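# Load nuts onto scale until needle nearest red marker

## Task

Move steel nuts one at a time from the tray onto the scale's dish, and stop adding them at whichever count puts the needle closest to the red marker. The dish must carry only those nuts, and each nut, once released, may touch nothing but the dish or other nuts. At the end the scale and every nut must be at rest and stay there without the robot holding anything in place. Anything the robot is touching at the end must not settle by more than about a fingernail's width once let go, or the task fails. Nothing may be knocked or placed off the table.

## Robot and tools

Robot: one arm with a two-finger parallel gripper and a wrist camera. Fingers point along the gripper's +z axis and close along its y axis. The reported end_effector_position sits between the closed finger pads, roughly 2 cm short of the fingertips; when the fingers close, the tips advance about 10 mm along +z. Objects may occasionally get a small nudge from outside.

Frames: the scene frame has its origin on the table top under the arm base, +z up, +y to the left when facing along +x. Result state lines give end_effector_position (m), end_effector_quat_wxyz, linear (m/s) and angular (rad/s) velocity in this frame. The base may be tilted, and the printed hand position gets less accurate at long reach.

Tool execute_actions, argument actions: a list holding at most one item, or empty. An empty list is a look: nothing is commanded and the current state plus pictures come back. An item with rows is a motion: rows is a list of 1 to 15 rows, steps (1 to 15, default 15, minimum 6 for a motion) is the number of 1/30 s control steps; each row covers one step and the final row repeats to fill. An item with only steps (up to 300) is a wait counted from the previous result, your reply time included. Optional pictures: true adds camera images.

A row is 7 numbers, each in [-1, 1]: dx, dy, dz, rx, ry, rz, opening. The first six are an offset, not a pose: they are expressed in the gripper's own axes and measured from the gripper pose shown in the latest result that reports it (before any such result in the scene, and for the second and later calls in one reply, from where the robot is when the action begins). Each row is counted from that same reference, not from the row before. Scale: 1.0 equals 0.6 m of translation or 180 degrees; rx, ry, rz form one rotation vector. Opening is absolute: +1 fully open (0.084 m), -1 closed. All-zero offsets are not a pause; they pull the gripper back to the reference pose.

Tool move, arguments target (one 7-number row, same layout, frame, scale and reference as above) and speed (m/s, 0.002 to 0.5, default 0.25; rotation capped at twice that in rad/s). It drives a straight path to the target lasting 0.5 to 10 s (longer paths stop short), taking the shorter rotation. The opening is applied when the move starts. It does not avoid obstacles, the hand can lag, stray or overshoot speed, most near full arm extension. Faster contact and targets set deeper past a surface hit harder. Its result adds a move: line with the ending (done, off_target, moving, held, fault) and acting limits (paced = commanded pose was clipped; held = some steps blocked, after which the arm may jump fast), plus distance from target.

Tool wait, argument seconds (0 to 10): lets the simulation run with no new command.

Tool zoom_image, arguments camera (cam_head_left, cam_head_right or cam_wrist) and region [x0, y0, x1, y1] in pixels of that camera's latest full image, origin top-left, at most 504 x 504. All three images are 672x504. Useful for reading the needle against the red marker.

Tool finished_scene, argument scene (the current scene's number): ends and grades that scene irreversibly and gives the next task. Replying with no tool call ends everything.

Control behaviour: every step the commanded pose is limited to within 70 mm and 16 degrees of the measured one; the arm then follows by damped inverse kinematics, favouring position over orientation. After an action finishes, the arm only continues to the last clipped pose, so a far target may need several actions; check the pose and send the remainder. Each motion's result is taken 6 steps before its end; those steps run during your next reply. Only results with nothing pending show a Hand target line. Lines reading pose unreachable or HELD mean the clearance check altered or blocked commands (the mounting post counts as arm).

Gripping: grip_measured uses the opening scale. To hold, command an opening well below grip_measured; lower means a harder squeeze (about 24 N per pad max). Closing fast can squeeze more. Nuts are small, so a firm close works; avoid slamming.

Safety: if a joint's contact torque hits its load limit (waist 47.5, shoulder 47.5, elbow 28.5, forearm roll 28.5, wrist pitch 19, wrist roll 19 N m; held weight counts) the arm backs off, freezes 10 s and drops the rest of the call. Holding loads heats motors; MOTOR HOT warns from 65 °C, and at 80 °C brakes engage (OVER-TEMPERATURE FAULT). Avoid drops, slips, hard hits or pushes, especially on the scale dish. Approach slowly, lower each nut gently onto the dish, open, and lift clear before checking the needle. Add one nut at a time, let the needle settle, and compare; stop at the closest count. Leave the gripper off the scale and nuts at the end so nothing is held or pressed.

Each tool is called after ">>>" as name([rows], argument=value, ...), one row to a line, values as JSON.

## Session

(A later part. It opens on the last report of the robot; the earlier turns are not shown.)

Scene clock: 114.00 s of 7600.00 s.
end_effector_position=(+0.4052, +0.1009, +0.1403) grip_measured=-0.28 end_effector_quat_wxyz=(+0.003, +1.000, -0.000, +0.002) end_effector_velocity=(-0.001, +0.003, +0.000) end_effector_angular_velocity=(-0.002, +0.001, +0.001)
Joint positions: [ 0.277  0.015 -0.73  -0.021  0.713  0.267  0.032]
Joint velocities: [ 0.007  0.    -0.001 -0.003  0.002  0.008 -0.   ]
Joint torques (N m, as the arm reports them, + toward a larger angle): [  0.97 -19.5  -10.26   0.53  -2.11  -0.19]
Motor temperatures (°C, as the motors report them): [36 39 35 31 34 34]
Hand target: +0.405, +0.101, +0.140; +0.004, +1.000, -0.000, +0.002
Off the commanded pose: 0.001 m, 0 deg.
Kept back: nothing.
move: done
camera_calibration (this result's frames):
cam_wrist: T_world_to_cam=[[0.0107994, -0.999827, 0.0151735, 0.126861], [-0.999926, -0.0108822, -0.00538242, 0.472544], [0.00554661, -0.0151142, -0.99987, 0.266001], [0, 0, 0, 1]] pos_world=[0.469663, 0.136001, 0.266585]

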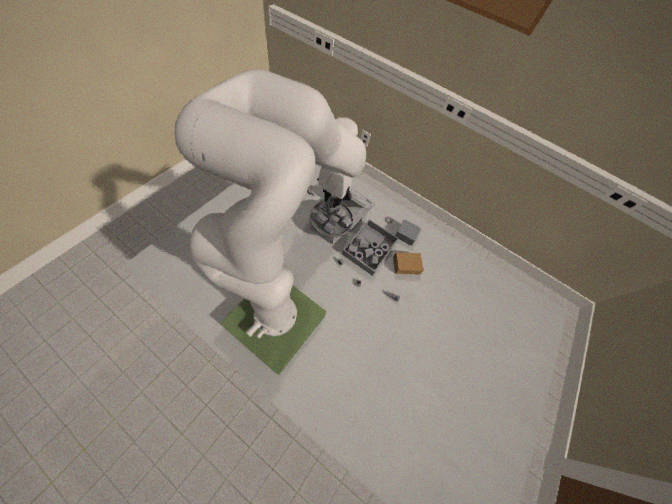

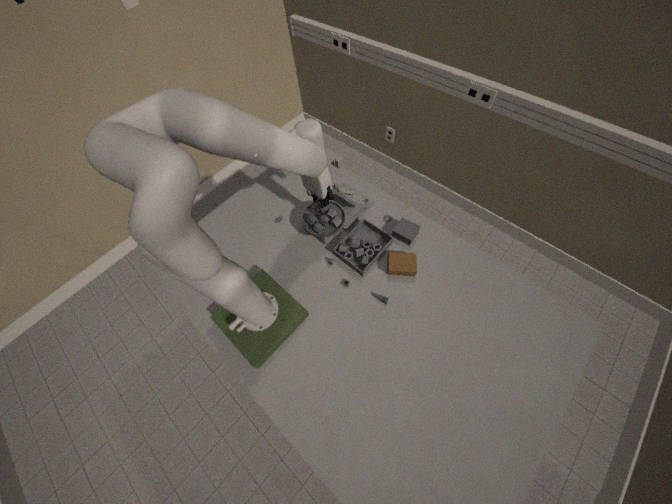

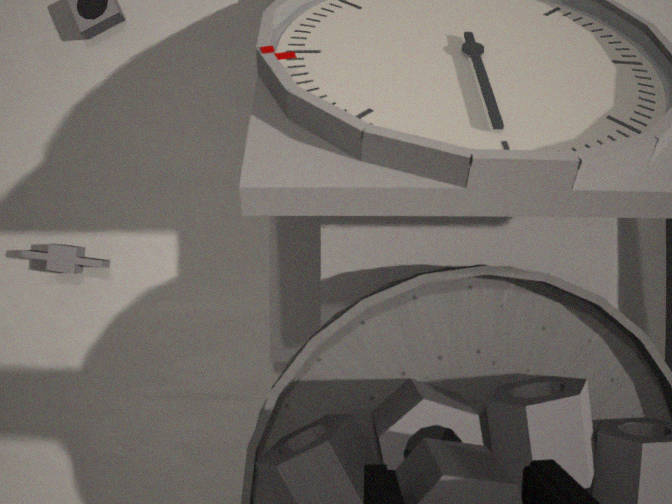

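>>> execute_actions(actions=[])

Scene clock: 117.57 s of 7600.00 s.
end_effector_position=(+0.4052, +0.1013, +0.1403) grip_measured=-0.28 end_effector_quat_wxyz=(+0.004, +1.000, -0.000, +0.002) end_effector_velocity=(-0.001, -0.000, -0.001) end_effector_angular_velocity=(-0.003, +0.003, +0.003)
Joint positions: [ 0.278  0.015 -0.731 -0.021  0.713  0.268  0.032]
Joint velocities: [ 0.001  0.003  0.    -0.003  0.001  0.    -0.   ]
Joint torques (N m, as the arm reports them, + toward a larger angle): [  0.57 -18.95 -10.63   0.34  -2.1    0.05]
Motor temperatures (°C, as the motors report them): [36 39 35 31 34 34]
Hand target: +0.405, +0.101, +0.140; +0.004, +1.000, -0.000, +0.002
Off the commanded pose: 0.001 m, 0 deg.
Kept back: nothing.
Steps of this call (steps 1 to 107: nothing new was sent). Readings (end_effector_position):
1: (+0.4052, +0.1010, +0.1403)
2: (+0.4052, +0.1010, +0.1403)
4: (+0.4052, +0.1011, +0.1403)
8: (+0.4052, +0.1012, +0.1403)
107: the state above
camera_calibration (this result's frames):
cam_wrist: T_world_to_cam=[[0.0113207, -0.999818, 0.0153255, 0.127032], [-0.99992, -0.011406, -0.00548602, 0.472556], [0.00565983, -0.0152621, -0.999868, 0.266013], [0, 0, 0, 1]] pos_world=[0.469575, 0.136459, 0.266623]

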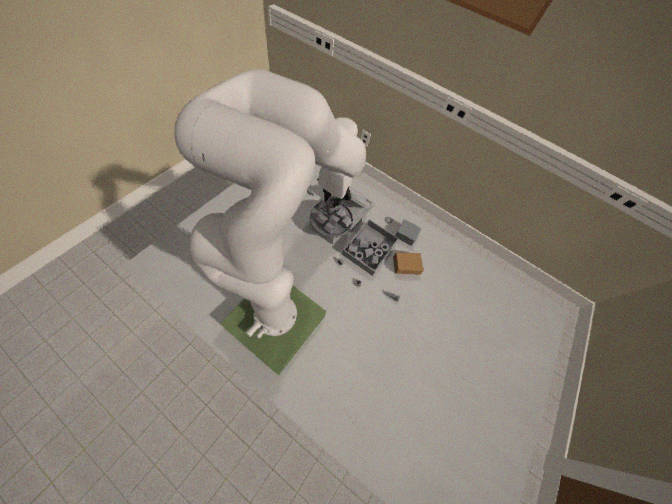

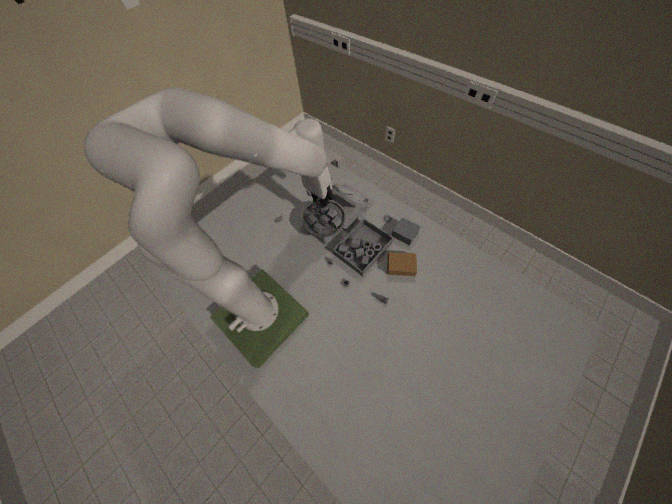

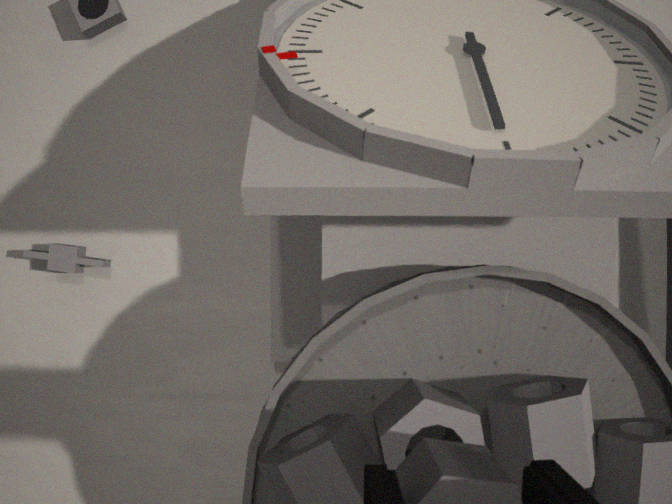

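>>> move(target=[0.01, 0, 0.018, 0, 0, 0, -0.6], speed=0.03)

Scene clock: 118.57 s of 7600.00 s.
end_effector_position=(+0.4111, +0.1012, +0.1297) grip_measured=-0.28 end_effector_quat_wxyz=(+0.004, +1.000, -0.000, +0.002) end_effector_velocity=(+0.002, +0.000, -0.001) end_effector_angular_velocity=(+0.001, -0.001, -0.001)
Joint positions: [ 0.274  0.056 -0.744 -0.022  0.685  0.264  0.032]
Joint velocities: [-0.     0.006 -0.004  0.    -0.004 -0.    -0.   ]
Joint torques (N m, as the arm reports them, + toward a larger angle): [  0.62 -19.87 -10.52   0.43  -2.27  -0.12]
Motor temperatures (°C, as the motors report them): [36 39 35 31 34 34]
Hand target: +0.411, +0.101, +0.130; +0.004, +1.000, -0.000, +0.002
Off the commanded pose: 0.000 m, 0 deg.
Kept back: nothing.
move: done
camera_calibration (this result's frames):
cam_wrist: T_world_to_cam=[[0.0113602, -0.999819, 0.0152546, 0.12706], [-0.999919, -0.0114456, -0.00552863, 0.478479], [0.00570223, -0.0151905, -0.999868, 0.255367], [0, 0, 0, 1]] pos_world=[0.475541, 0.136393, 0.256041]

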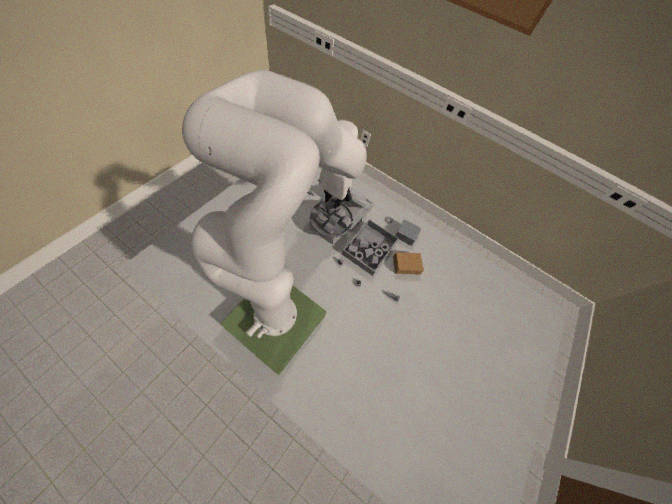

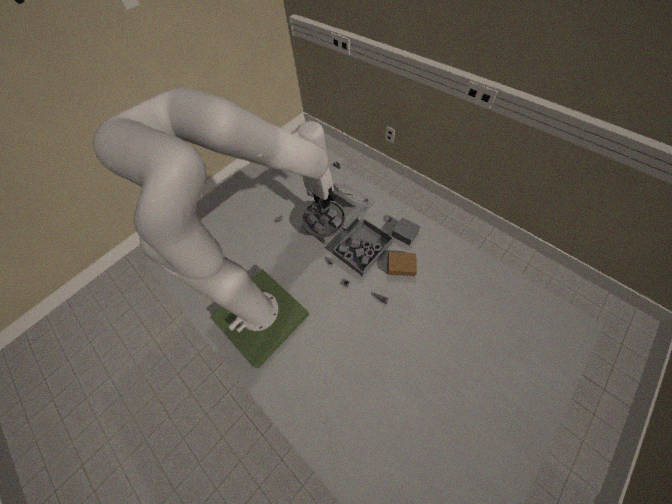

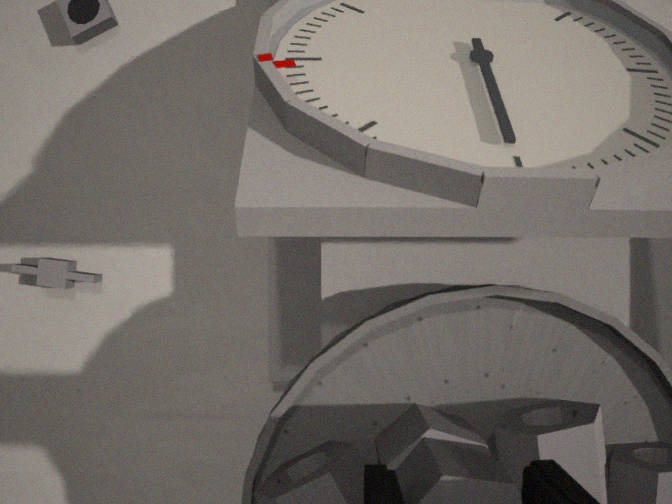

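>>> move(target=[0, 0, 0.008, 0, 0, 0, -0.6], speed=0.015)

Scene clock: 119.50 s of 7600.00 s.
end_effector_position=(+0.4114, +0.1013, +0.1253) grip_measured=-0.28 end_effector_quat_wxyz=(+0.003, +1.000, -0.000, +0.002) end_effector_velocity=(-0.000, -0.000, -0.002) end_effector_angular_velocity=(-0.002, +0.002, +0.001)
Joint positions: [ 0.274  0.067 -0.741 -0.022  0.671  0.265  0.032]
Joint velocities: [ 0.     0.006  0.001 -0.002 -0.004  0.001  0.   ]
Joint torques (N m, as the arm reports them, + toward a larger angle): [  1.15 -18.49  -9.99   0.17  -2.27   0.04]
Motor temperatures (°C, as the motors report them): [36 39 35 31 34 34]
Hand target: +0.411, +0.101, +0.125; +0.004, +1.000, -0.000, +0.002
Off the commanded pose: 0.000 m, 0 deg.
Kept back: nothing.
move: done
camera_calibration (this result's frames):
cam_wrist: T_world_to_cam=[[0.0113439, -0.999822, 0.015083, 0.12717], [-0.999915, -0.0114385, -0.00619531, 0.478781], [0.00636673, -0.0150114, -0.999867, 0.25071], [0, 0, 0, 1]] pos_world=[0.475701, 0.136388, 0.251725]

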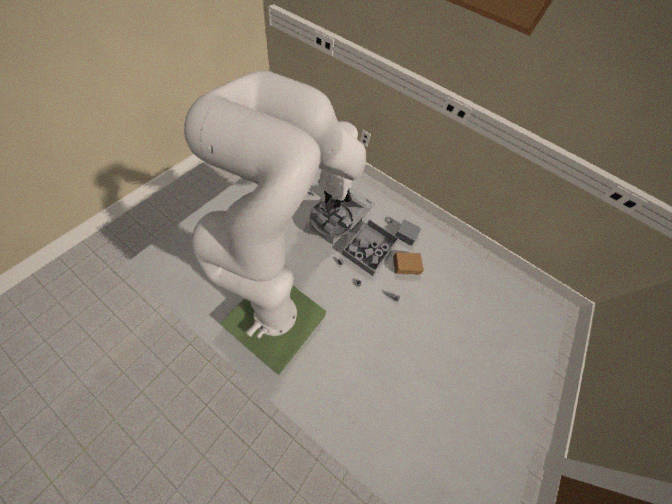

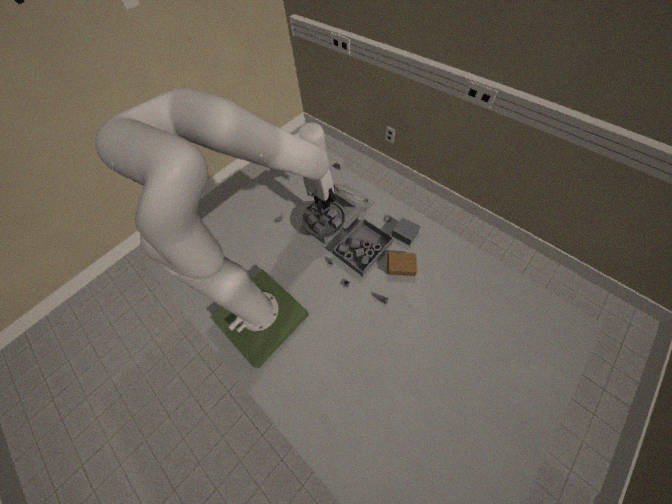

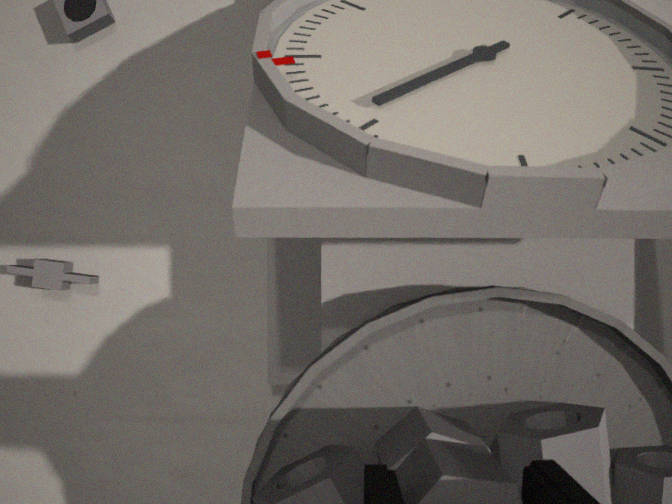

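Contact. Release.

>>> move(target=[0, 0, -0.001, 0, 0, 0, -0.1], speed=0.01)

>>> move(target=[0, 0, -0.075, 0, 0, 0, -0.1], speed=0.1)

Scene clock: 120.43 s of 7600.00 s.
end_effector_position=(+0.4114, +0.1013, +0.1259) grip_measured=-0.11 end_effector_quat_wxyz=(+0.003, +1.000, -0.000, +0.002) end_effector_velocity=(-0.000, -0.000, +0.000) end_effector_angular_velocity=(+0.000, +0.001, -0.000)
Joint positions: [ 0.274  0.065 -0.741 -0.022  0.673  0.265  0.039]
Joint velocities: [-0.001 -0.001  0.     0.001  0.002 -0.001 -0.   ]
Joint torques (N m, as the arm reports them, + toward a larger angle): [  0.9  -19.37  -9.74   0.57  -2.15  -0.08]
Motor temperatures (°C, as the motors report them): [36 39 35 31 34 34]
Hand target: +0.411, +0.101, +0.126; +0.003, +1.000, -0.000, +0.002
Off the commanded pose: 0.000 m, 0 deg.
Kept back: nothing.
move: done
camera_calibration (this result's frames):
cam_wrist: T_world_to_cam=[[0.0113442, -0.999822, 0.0150873, 0.127164], [-0.999915, -0.0114387, -0.00618743, 0.478778], [0.0063589, -0.0150158, -0.999867, 0.251286], [0, 0, 0, 1]] pos_world=[0.475697, 0.136391, 0.252297]

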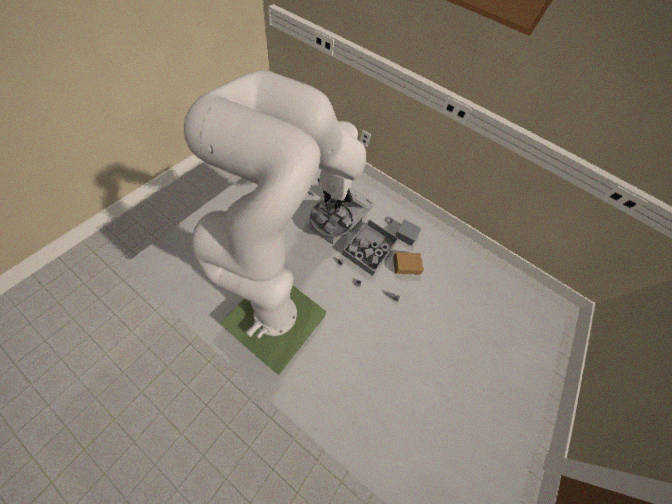

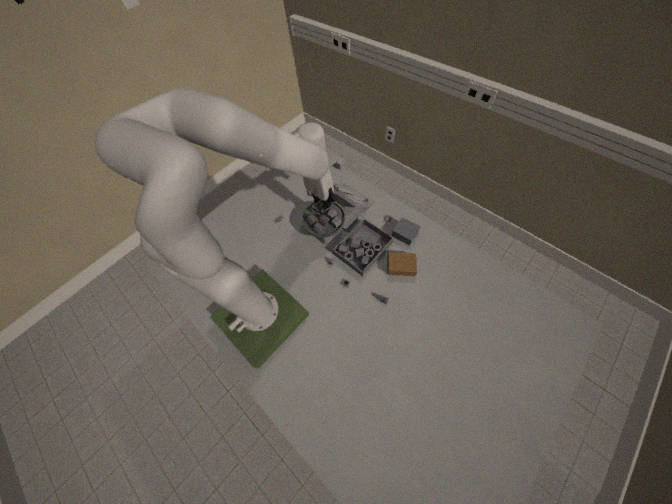

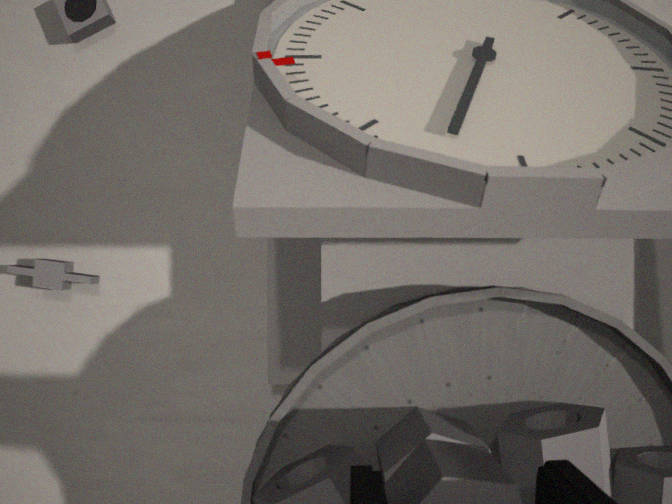

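Scene clock: 121.30 s of 7600.00 s.
end_effector_position=(+0.4110, +0.1014, +0.1704) grip_measured=-0.11 end_effector_quat_wxyz=(+0.004, +1.000, -0.000, +0.002) end_effector_velocity=(-0.000, +0.000, +0.002) end_effector_angular_velocity=(-0.000, +0.000, +0.002)
Joint positions: [ 0.276 -0.03  -0.781 -0.019  0.808  0.263  0.039]
Joint velocities: [ 0.001 -0.005 -0.003 -0.     0.008 -0.001  0.   ]
Joint torques (N m, as the arm reports them, + toward a larger angle): [  1.   -18.59 -10.59   0.41  -2.24  -0.14]
Motor temperatures (°C, as the motors report them): [36 39 35 31 34 34]
Hand target: +0.411, +0.101, +0.171; +0.004, +1.000, -0.000, +0.003
Off the commanded pose: 0.001 m, 0 deg.
Kept back: nothing.
move: done
camera_calibration (this result's frames):
cam_wrist: T_world_to_cam=[[0.0111524, -0.999818, 0.015473, 0.126635], [-0.999922, -0.0112391, -0.00552837, 0.478514], [0.00570126, -0.0154101, -0.999865, 0.296052], [0, 0, 0, 1]] pos_world=[0.475377, 0.136552, 0.296698]

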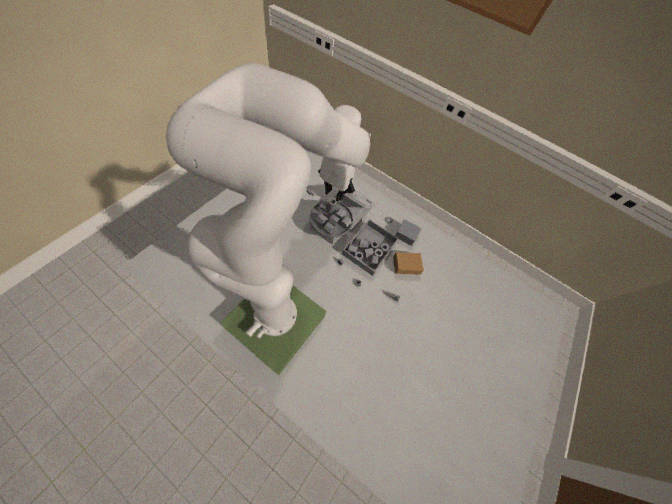

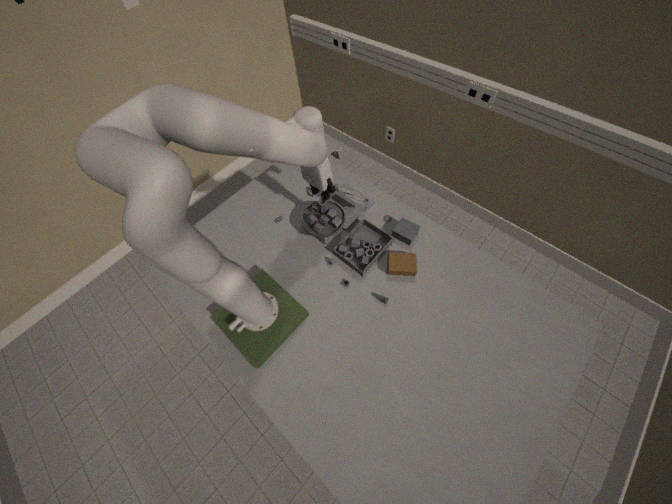

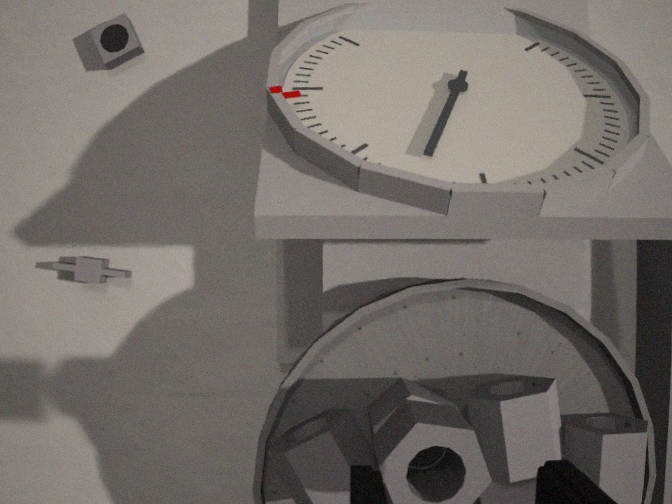

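>>> move(target=[-0.108, 0.374, 0.002, 0, 0, 0, -0.15], speed=0.25)

Scene clock: 123.07 s of 7600.00 s.
end_effector_position=(+0.3453, -0.1219, +0.1699) grip_measured=-0.16 end_effector_quat_wxyz=(+0.003, +1.000, +0.000, +0.002) end_effector_velocity=(-0.001, -0.002, -0.001) end_effector_angular_velocity=(+0.003, +0.003, -0.001)
Joint positions: [-0.307 -0.228 -0.573 -0.012  0.792 -0.325  0.037]
Joint velocities: [-0.008  0.003  0.     0.002  0.    -0.009  0.   ]
Joint torques (N m, as the arm reports them, + toward a larger angle): [  0.62 -14.39 -10.5    0.47  -1.99   0.1 ]
Motor temperatures (°C, as the motors report them): [36 39 35 31 34 34]
Hand target: +0.345, -0.122, +0.170; +0.003, +1.000, -0.000, +0.002
Off the commanded pose: 0.002 m, 0 deg.
Kept back: nothing.
move: done
camera_calibration (this result's frames):
cam_wrist: T_world_to_cam=[[0.0115697, -0.999841, 0.0135638, -0.0956819], [-0.999921, -0.011634, -0.00466644, 0.410108], [0.00482349, -0.0135088, -0.999897, 0.293046], [0, 0, 0, 1]] pos_world=[0.409769, -0.0869368, 0.296227]

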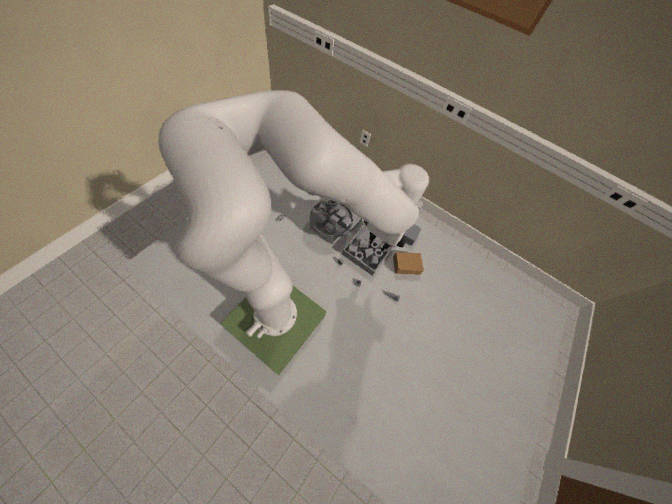

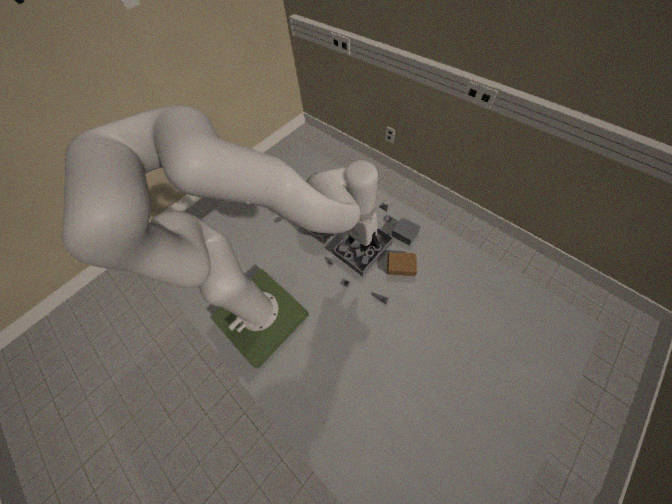

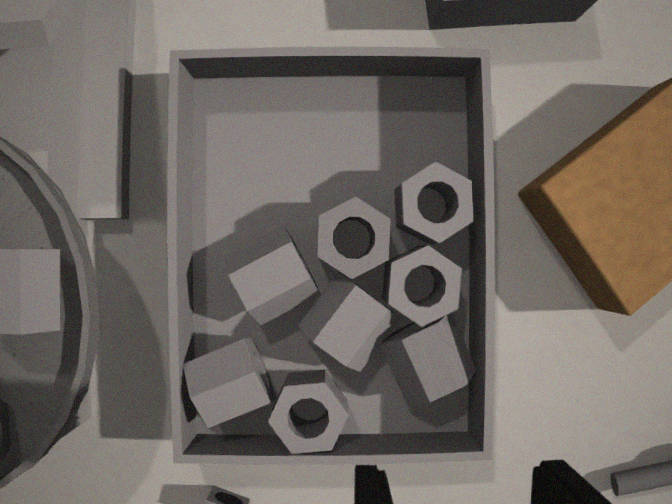

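>>> zoom_image(camera="cam_wrist", region=[170, 140, 500, 470])

Region (170, 140, 500, 470) of cam_wrist's 672x504 image, scaled by 1.527, with more detail than that image has.

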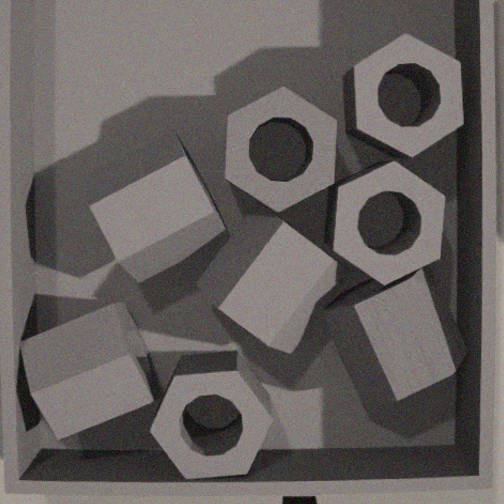

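>>> move(target=[0.085, -0.095, 0.168, 0, 0, -0.154, -0.19], speed=0.25)

Scene clock: 126.23 s of 7600.00 s.
end_effector_position=(+0.3969, -0.0657, +0.0696) grip_measured=-0.20 end_effector_quat_wxyz=(+0.003, +0.971, +0.239, +0.001) end_effector_velocity=(+0.000, +0.001, -0.002) end_effector_angular_velocity=(+0.001, +0.003, +0.008)
Joint positions: [-0.135  0.153 -0.638 -0.022  0.477 -0.625  0.035]
Joint velocities: [ 0.001  0.009 -0.003  0.001 -0.003 -0.007 -0.   ]
Joint torques (N m, as the arm reports them, + toward a larger angle): [  0.75 -19.26  -8.2    0.57  -2.01  -0.02]
Motor temperatures (°C, as the motors report them): [36 39 35 31 34 34]
Hand target: +0.397, -0.066, +0.069; +0.003, +0.971, +0.240, +0.001
Off the commanded pose: 0.001 m, 0 deg.
Kept back: nothing.
move: done
camera_calibration (this result's frames):
cam_wrist: T_world_to_cam=[[0.475062, -0.879823, 0.0150957, -0.214908], [-0.879905, -0.475145, -0.00227824, 0.383735], [0.0091771, -0.0122005, -0.999883, 0.191596], [0, 0, 0, 1]] pos_world=[0.437987, -0.00441387, 0.195692]

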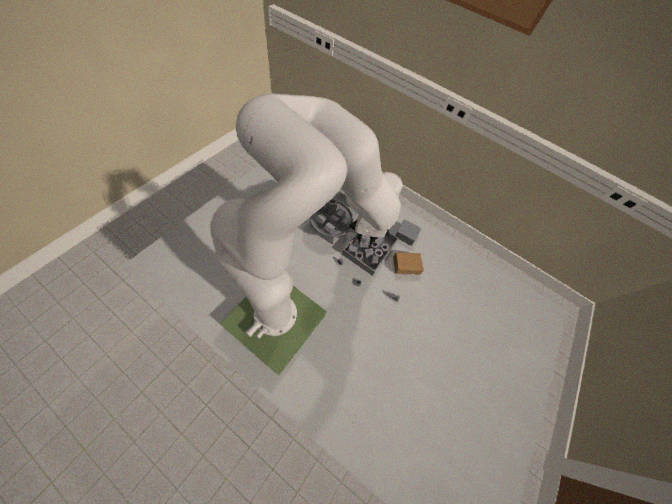

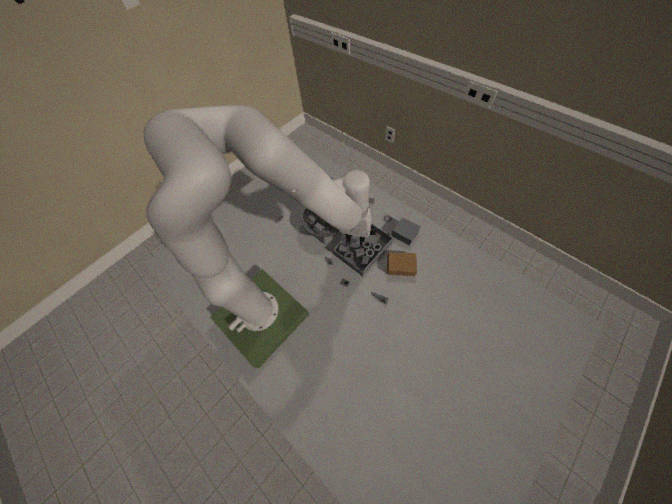

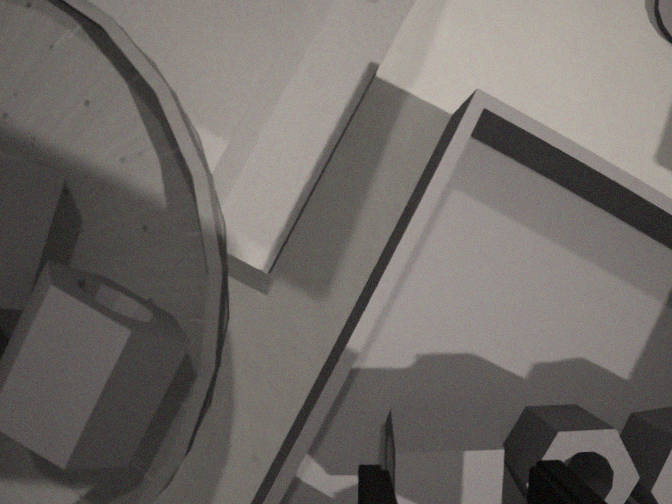

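>>> move(target=[0.031, 0.004, 0.018, 0, 0, 0, -0.26], speed=0.05)

>>> move(target=[0, 0, 0.02, 0, 0, 0, -0.26], speed=0.02)

Scene clock: 127.63 s of 7600.00 s.
end_effector_position=(+0.4145, -0.0593, +0.0589) grip_measured=-0.28 end_effector_quat_wxyz=(+0.003, +0.971, +0.239, +0.001) end_effector_velocity=(+0.001, +0.000, -0.001) end_effector_angular_velocity=(-0.000, +0.001, +0.000)
Joint positions: [-0.113  0.227 -0.699 -0.023  0.464 -0.603  0.032]
Joint velocities: [ 0.001  0.006 -0.005 -0.001 -0.001  0.002 -0.   ]
Joint torques (N m, as the arm reports them, + toward a larger angle): [  0.67 -20.5   -8.15   0.34  -1.95  -0.03]
Motor temperatures (°C, as the motors report them): [36 39 35 31 34 34]
Hand target: +0.415, -0.059, +0.059; +0.003, +0.971, +0.239, +0.001
Off the commanded pose: 0.000 m, 0 deg.
Kept back: nothing.
move: done
camera_calibration (this result's frames):
cam_wrist: T_world_to_cam=[[0.475045, -0.87983, 0.0151765, -0.217509], [-0.879913, -0.47513, -0.00232985, 0.402159], [0.00926068, -0.0122472, -0.999882, 0.180856], [0, 0, 0, 1]] pos_world=[0.455516, 0.00192207, 0.185073]

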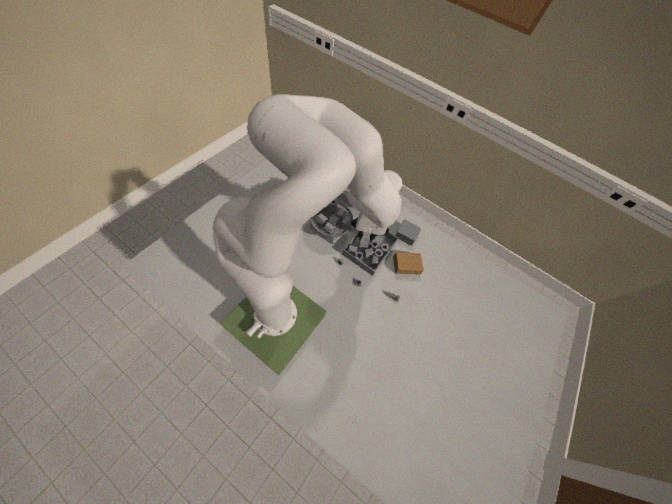

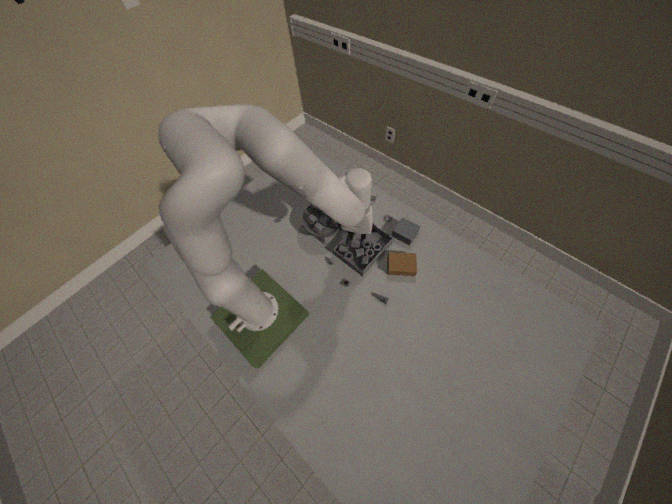

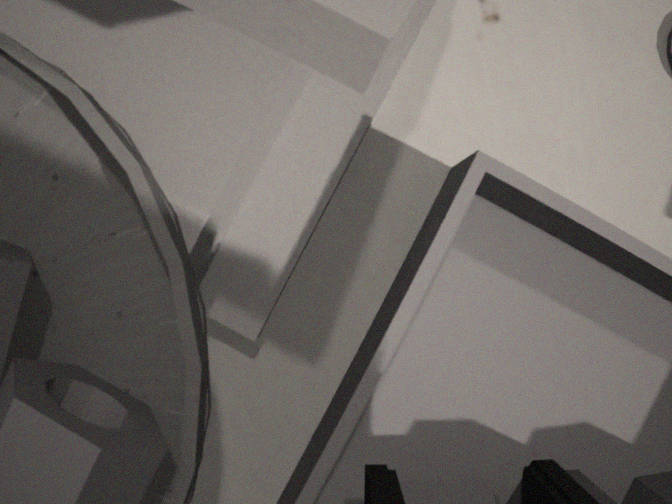

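Scene clock: 128.53 s of 7600.00 s.
end_effector_position=(+0.4145, -0.0593, +0.0470) grip_measured=-0.28 end_effector_quat_wxyz=(+0.003, +0.971, +0.239, +0.001) end_effector_velocity=(+0.001, -0.000, -0.000) end_effector_angular_velocity=(-0.000, -0.003, +0.000)
Joint positions: [-0.114  0.263 -0.7   -0.024  0.43  -0.602  0.032]
Joint velocities: [-0.     0.003 -0.001  0.    -0.005 -0.001  0.   ]
Joint torques (N m, as the arm reports them, + toward a larger angle): [  0.53 -20.85  -8.32   0.36  -2.14   0.11]
Motor temperatures (°C, as the motors report them): [36 39 35 31 34 34]
Hand target: +0.415, -0.059, +0.047; +0.003, +0.971, +0.239, +0.001
Off the commanded pose: 0.000 m, 0 deg.
Kept back: nothing.
move: done
camera_calibration (this result's frames):
cam_wrist: T_world_to_cam=[[0.475134, -0.879786, 0.0149748, -0.217331], [-0.879867, -0.475215, -0.00218314, 0.402083], [0.00903696, -0.0121386, -0.999885, 0.16906], [0, 0, 0, 1]] pos_world=[0.455513, 0.00192349, 0.173173]

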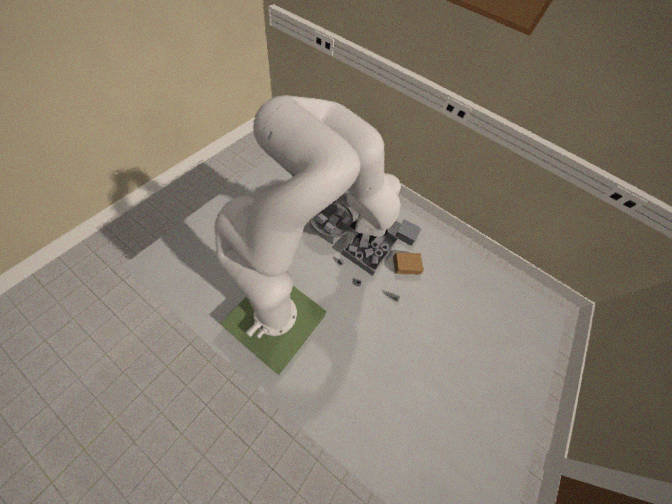

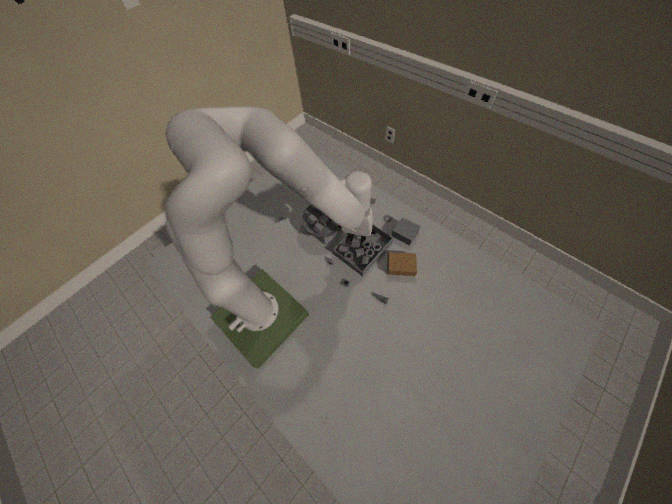

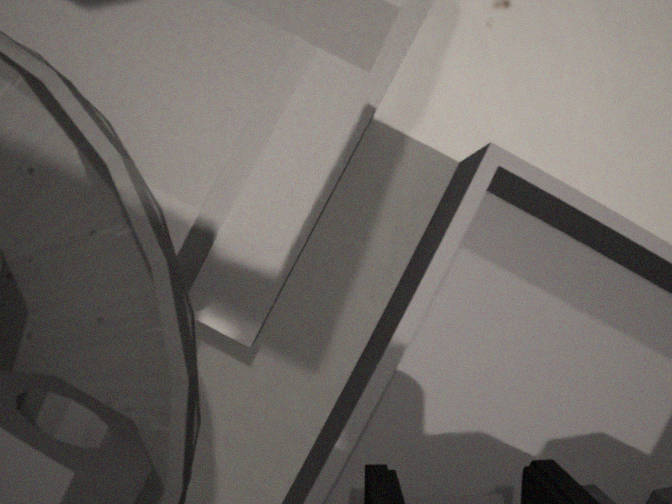

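>>> move(target=[0, -0.005, 0.011, 0, 0, 0, -0.26], speed=0.02)

>>> move(target=[-0.015, 0.001, 0, 0, 0, 0, -0.26], speed=0.02)

>>> move(target=[0, 0, 0, 0, 0, 0, -0.6], speed=0.02)

Scene clock: 129.47 s of 7600.00 s.
end_effector_position=(+0.4135, -0.0569, +0.0408) grip_measured=-0.27 end_effector_quat_wxyz=(+0.003, +0.971, +0.239, +0.002) end_effector_velocity=(-0.000, +0.001, -0.002) end_effector_angular_velocity=(+0.001, +0.000, -0.003)
Joint positions: [-0.108  0.278 -0.696 -0.026  0.41  -0.595  0.032]
Joint velocities: [ 0.002  0.006  0.     0.002 -0.006  0.003  0.   ]
Joint torques (N m, as the arm reports them, + toward a larger angle): [  1.52 -20.04  -7.42   0.36  -1.64   0.  ]
Motor temperatures (°C, as the motors report them): [36 39 35 31 34 34]
Hand target: +0.413, -0.057, +0.040; +0.003, +0.971, +0.239, +0.001
Off the commanded pose: 0.001 m, 0 deg.
Kept back: nothing.
move: done
camera_calibration (this result's frames):
cam_wrist: T_world_to_cam=[[0.47504, -0.879828, 0.01546, -0.214602], [-0.879909, -0.475134, -0.00288525, 0.402409], [0.0098841, -0.0122328, -0.999876, 0.162533], [0, 0, 0, 1]] pos_world=[0.454422, 0.00437324, 0.166992]

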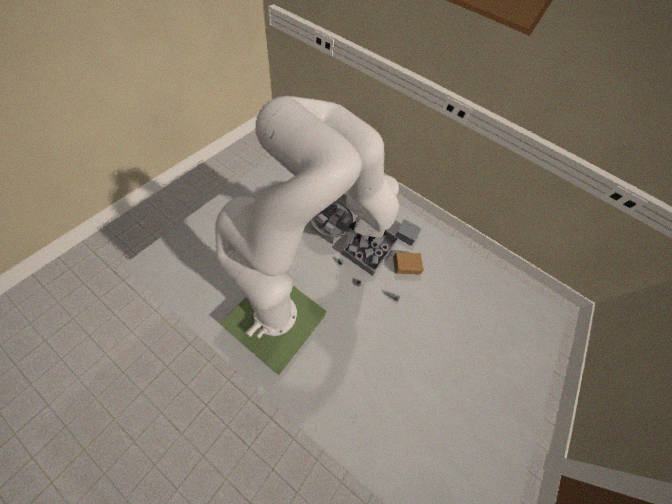

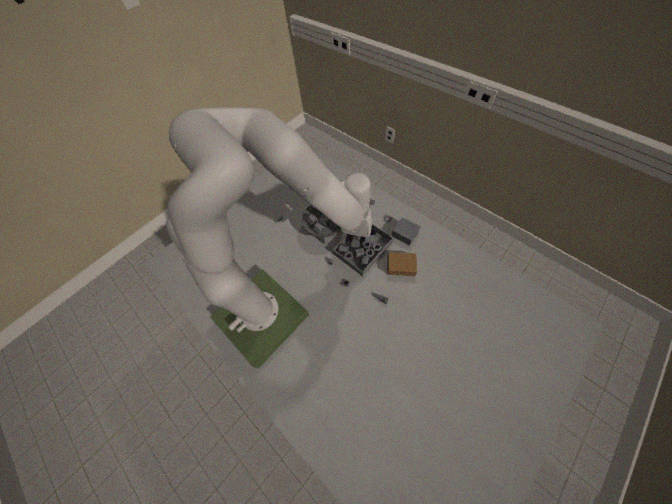

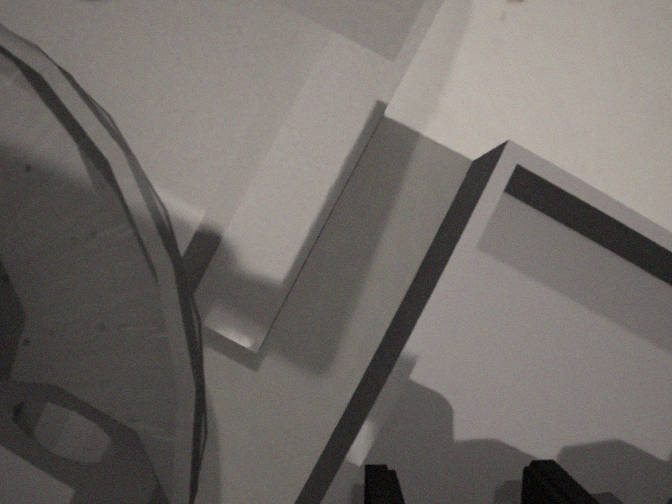

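Scene clock: 130.20 s of 7600.00 s.
end_effector_position=(+0.4057, -0.0614, +0.0407) grip_measured=-0.28 end_effector_quat_wxyz=(+0.003, +0.971, +0.239, +0.001) end_effector_velocity=(-0.000, -0.001, +0.001) end_effector_angular_velocity=(-0.000, -0.004, +0.001)
Joint positions: [-0.122  0.263 -0.67  -0.026  0.4   -0.608  0.032]
Joint velocities: [-0.002 -0.007  0.005  0.001 -0.002 -0.004 -0.   ]
Joint torques (N m, as the arm reports them, + toward a larger angle): [  0.51 -20.6   -7.93   0.44  -2.04   0.08]
Motor temperatures (°C, as the motors report them): [36 39 35 31 34 34]
Hand target: +0.406, -0.062, +0.041; +0.003, +0.971, +0.239, +0.002
Off the commanded pose: 0.000 m, 0 deg.
Kept back: nothing.
move: done
camera_calibration (this result's frames):
cam_wrist: T_world_to_cam=[[0.475063, -0.879822, 0.0150899, -0.21489], [-0.879902, -0.475148, -0.00247065, 0.393417], [0.00934366, -0.0121039, -0.999883, 0.162634], [0, 0, 0, 1]] pos_world=[0.446735, -0.000165139, 0.166829]

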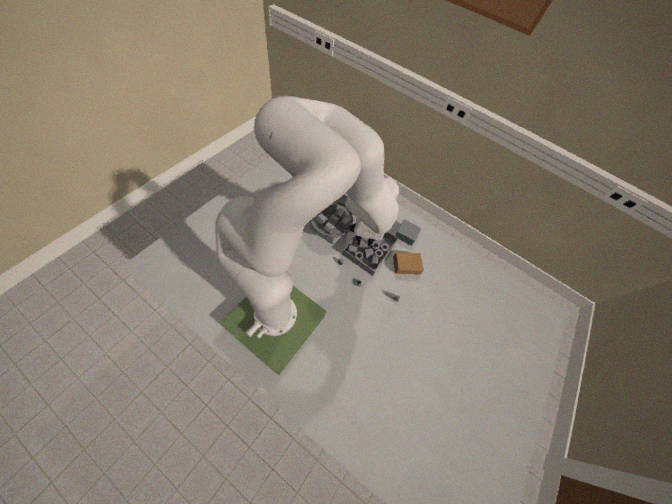

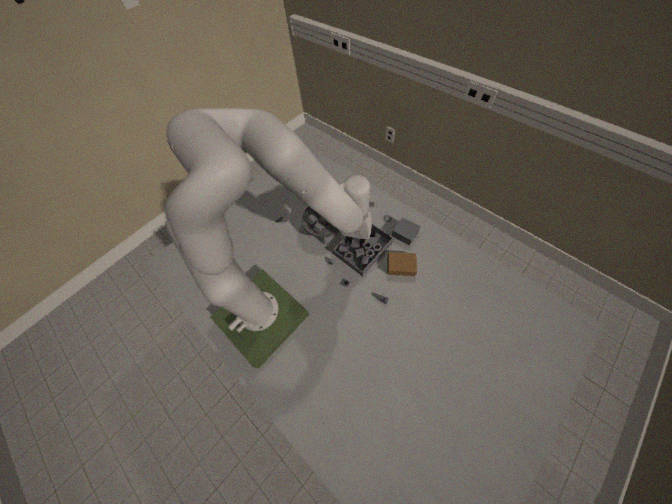

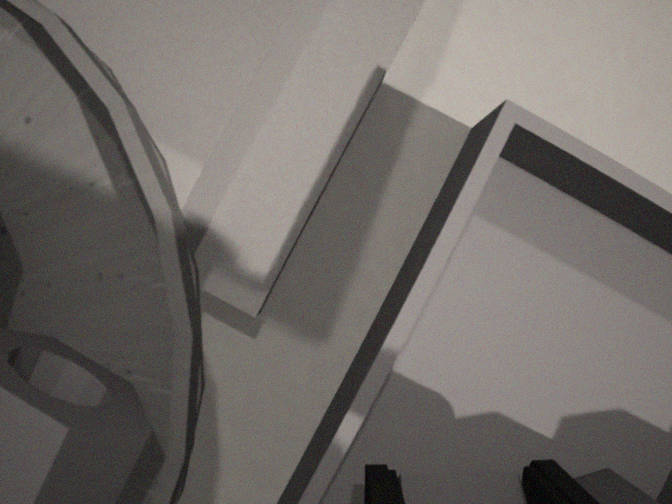

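Scene clock: 130.70 s of 7600.00 s.
end_effector_position=(+0.4058, -0.0614, +0.0407) grip_measured=-0.33 end_effector_quat_wxyz=(+0.003, +0.971, +0.239, +0.002) end_effector_velocity=(-0.000, +0.000, -0.000) end_effector_angular_velocity=(-0.000, -0.001, +0.000)
Joint positions: [-0.122  0.263 -0.67  -0.026  0.4   -0.608  0.029]
Joint velocities: [ 0.    -0.     0.001 -0.    -0.001  0.     0.   ]
Joint torques (N m, as the arm reports them, + toward a larger angle): [  0.65 -20.11  -7.55   0.52  -1.89   0.  ]
Motor temperatures (°C, as the motors report them): [36 39 35 31 34 34]
Hand target: +0.406, -0.061, +0.041; +0.003, +0.971, +0.239, +0.001
Off the commanded pose: 0.000 m, 0 deg.
Kept back: nothing.
move: done
camera_calibration (this result's frames):
cam_wrist: T_world_to_cam=[[0.475022, -0.879843, 0.0151958, -0.214938], [-0.879923, -0.47511, -0.00260595, 0.393473], [0.00951252, -0.0121333, -0.999881, 0.162616], [0, 0, 0, 1]] pos_world=[0.446779, -0.000195755, 0.166888]

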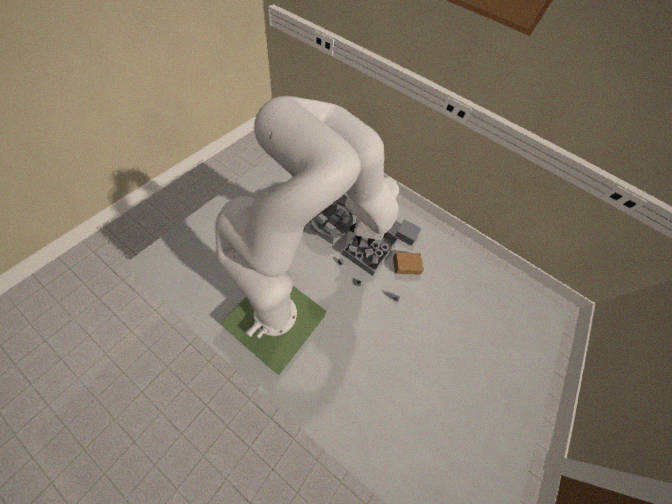

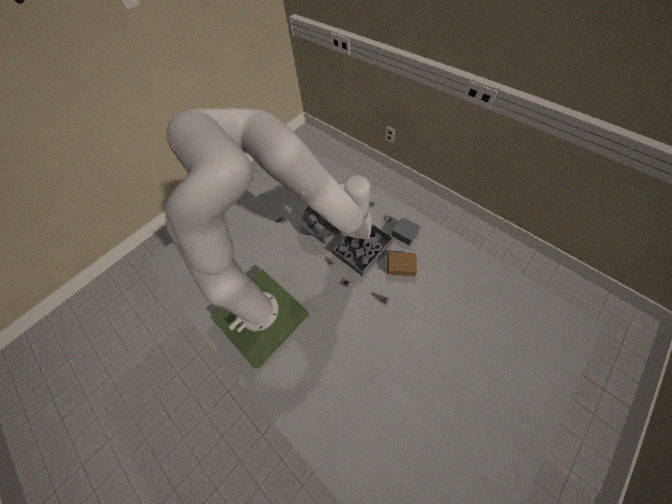

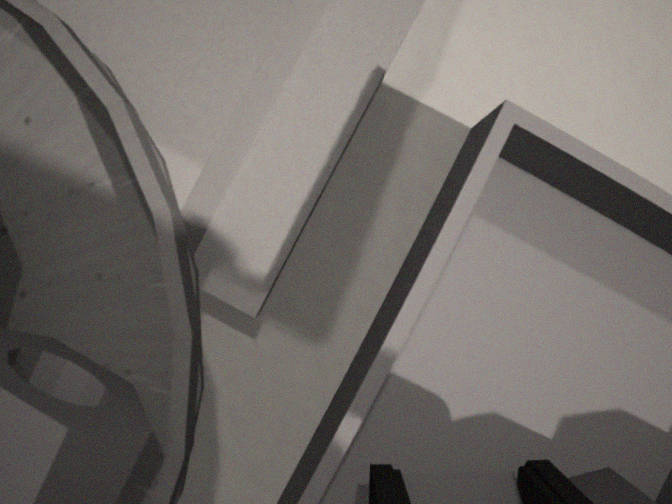

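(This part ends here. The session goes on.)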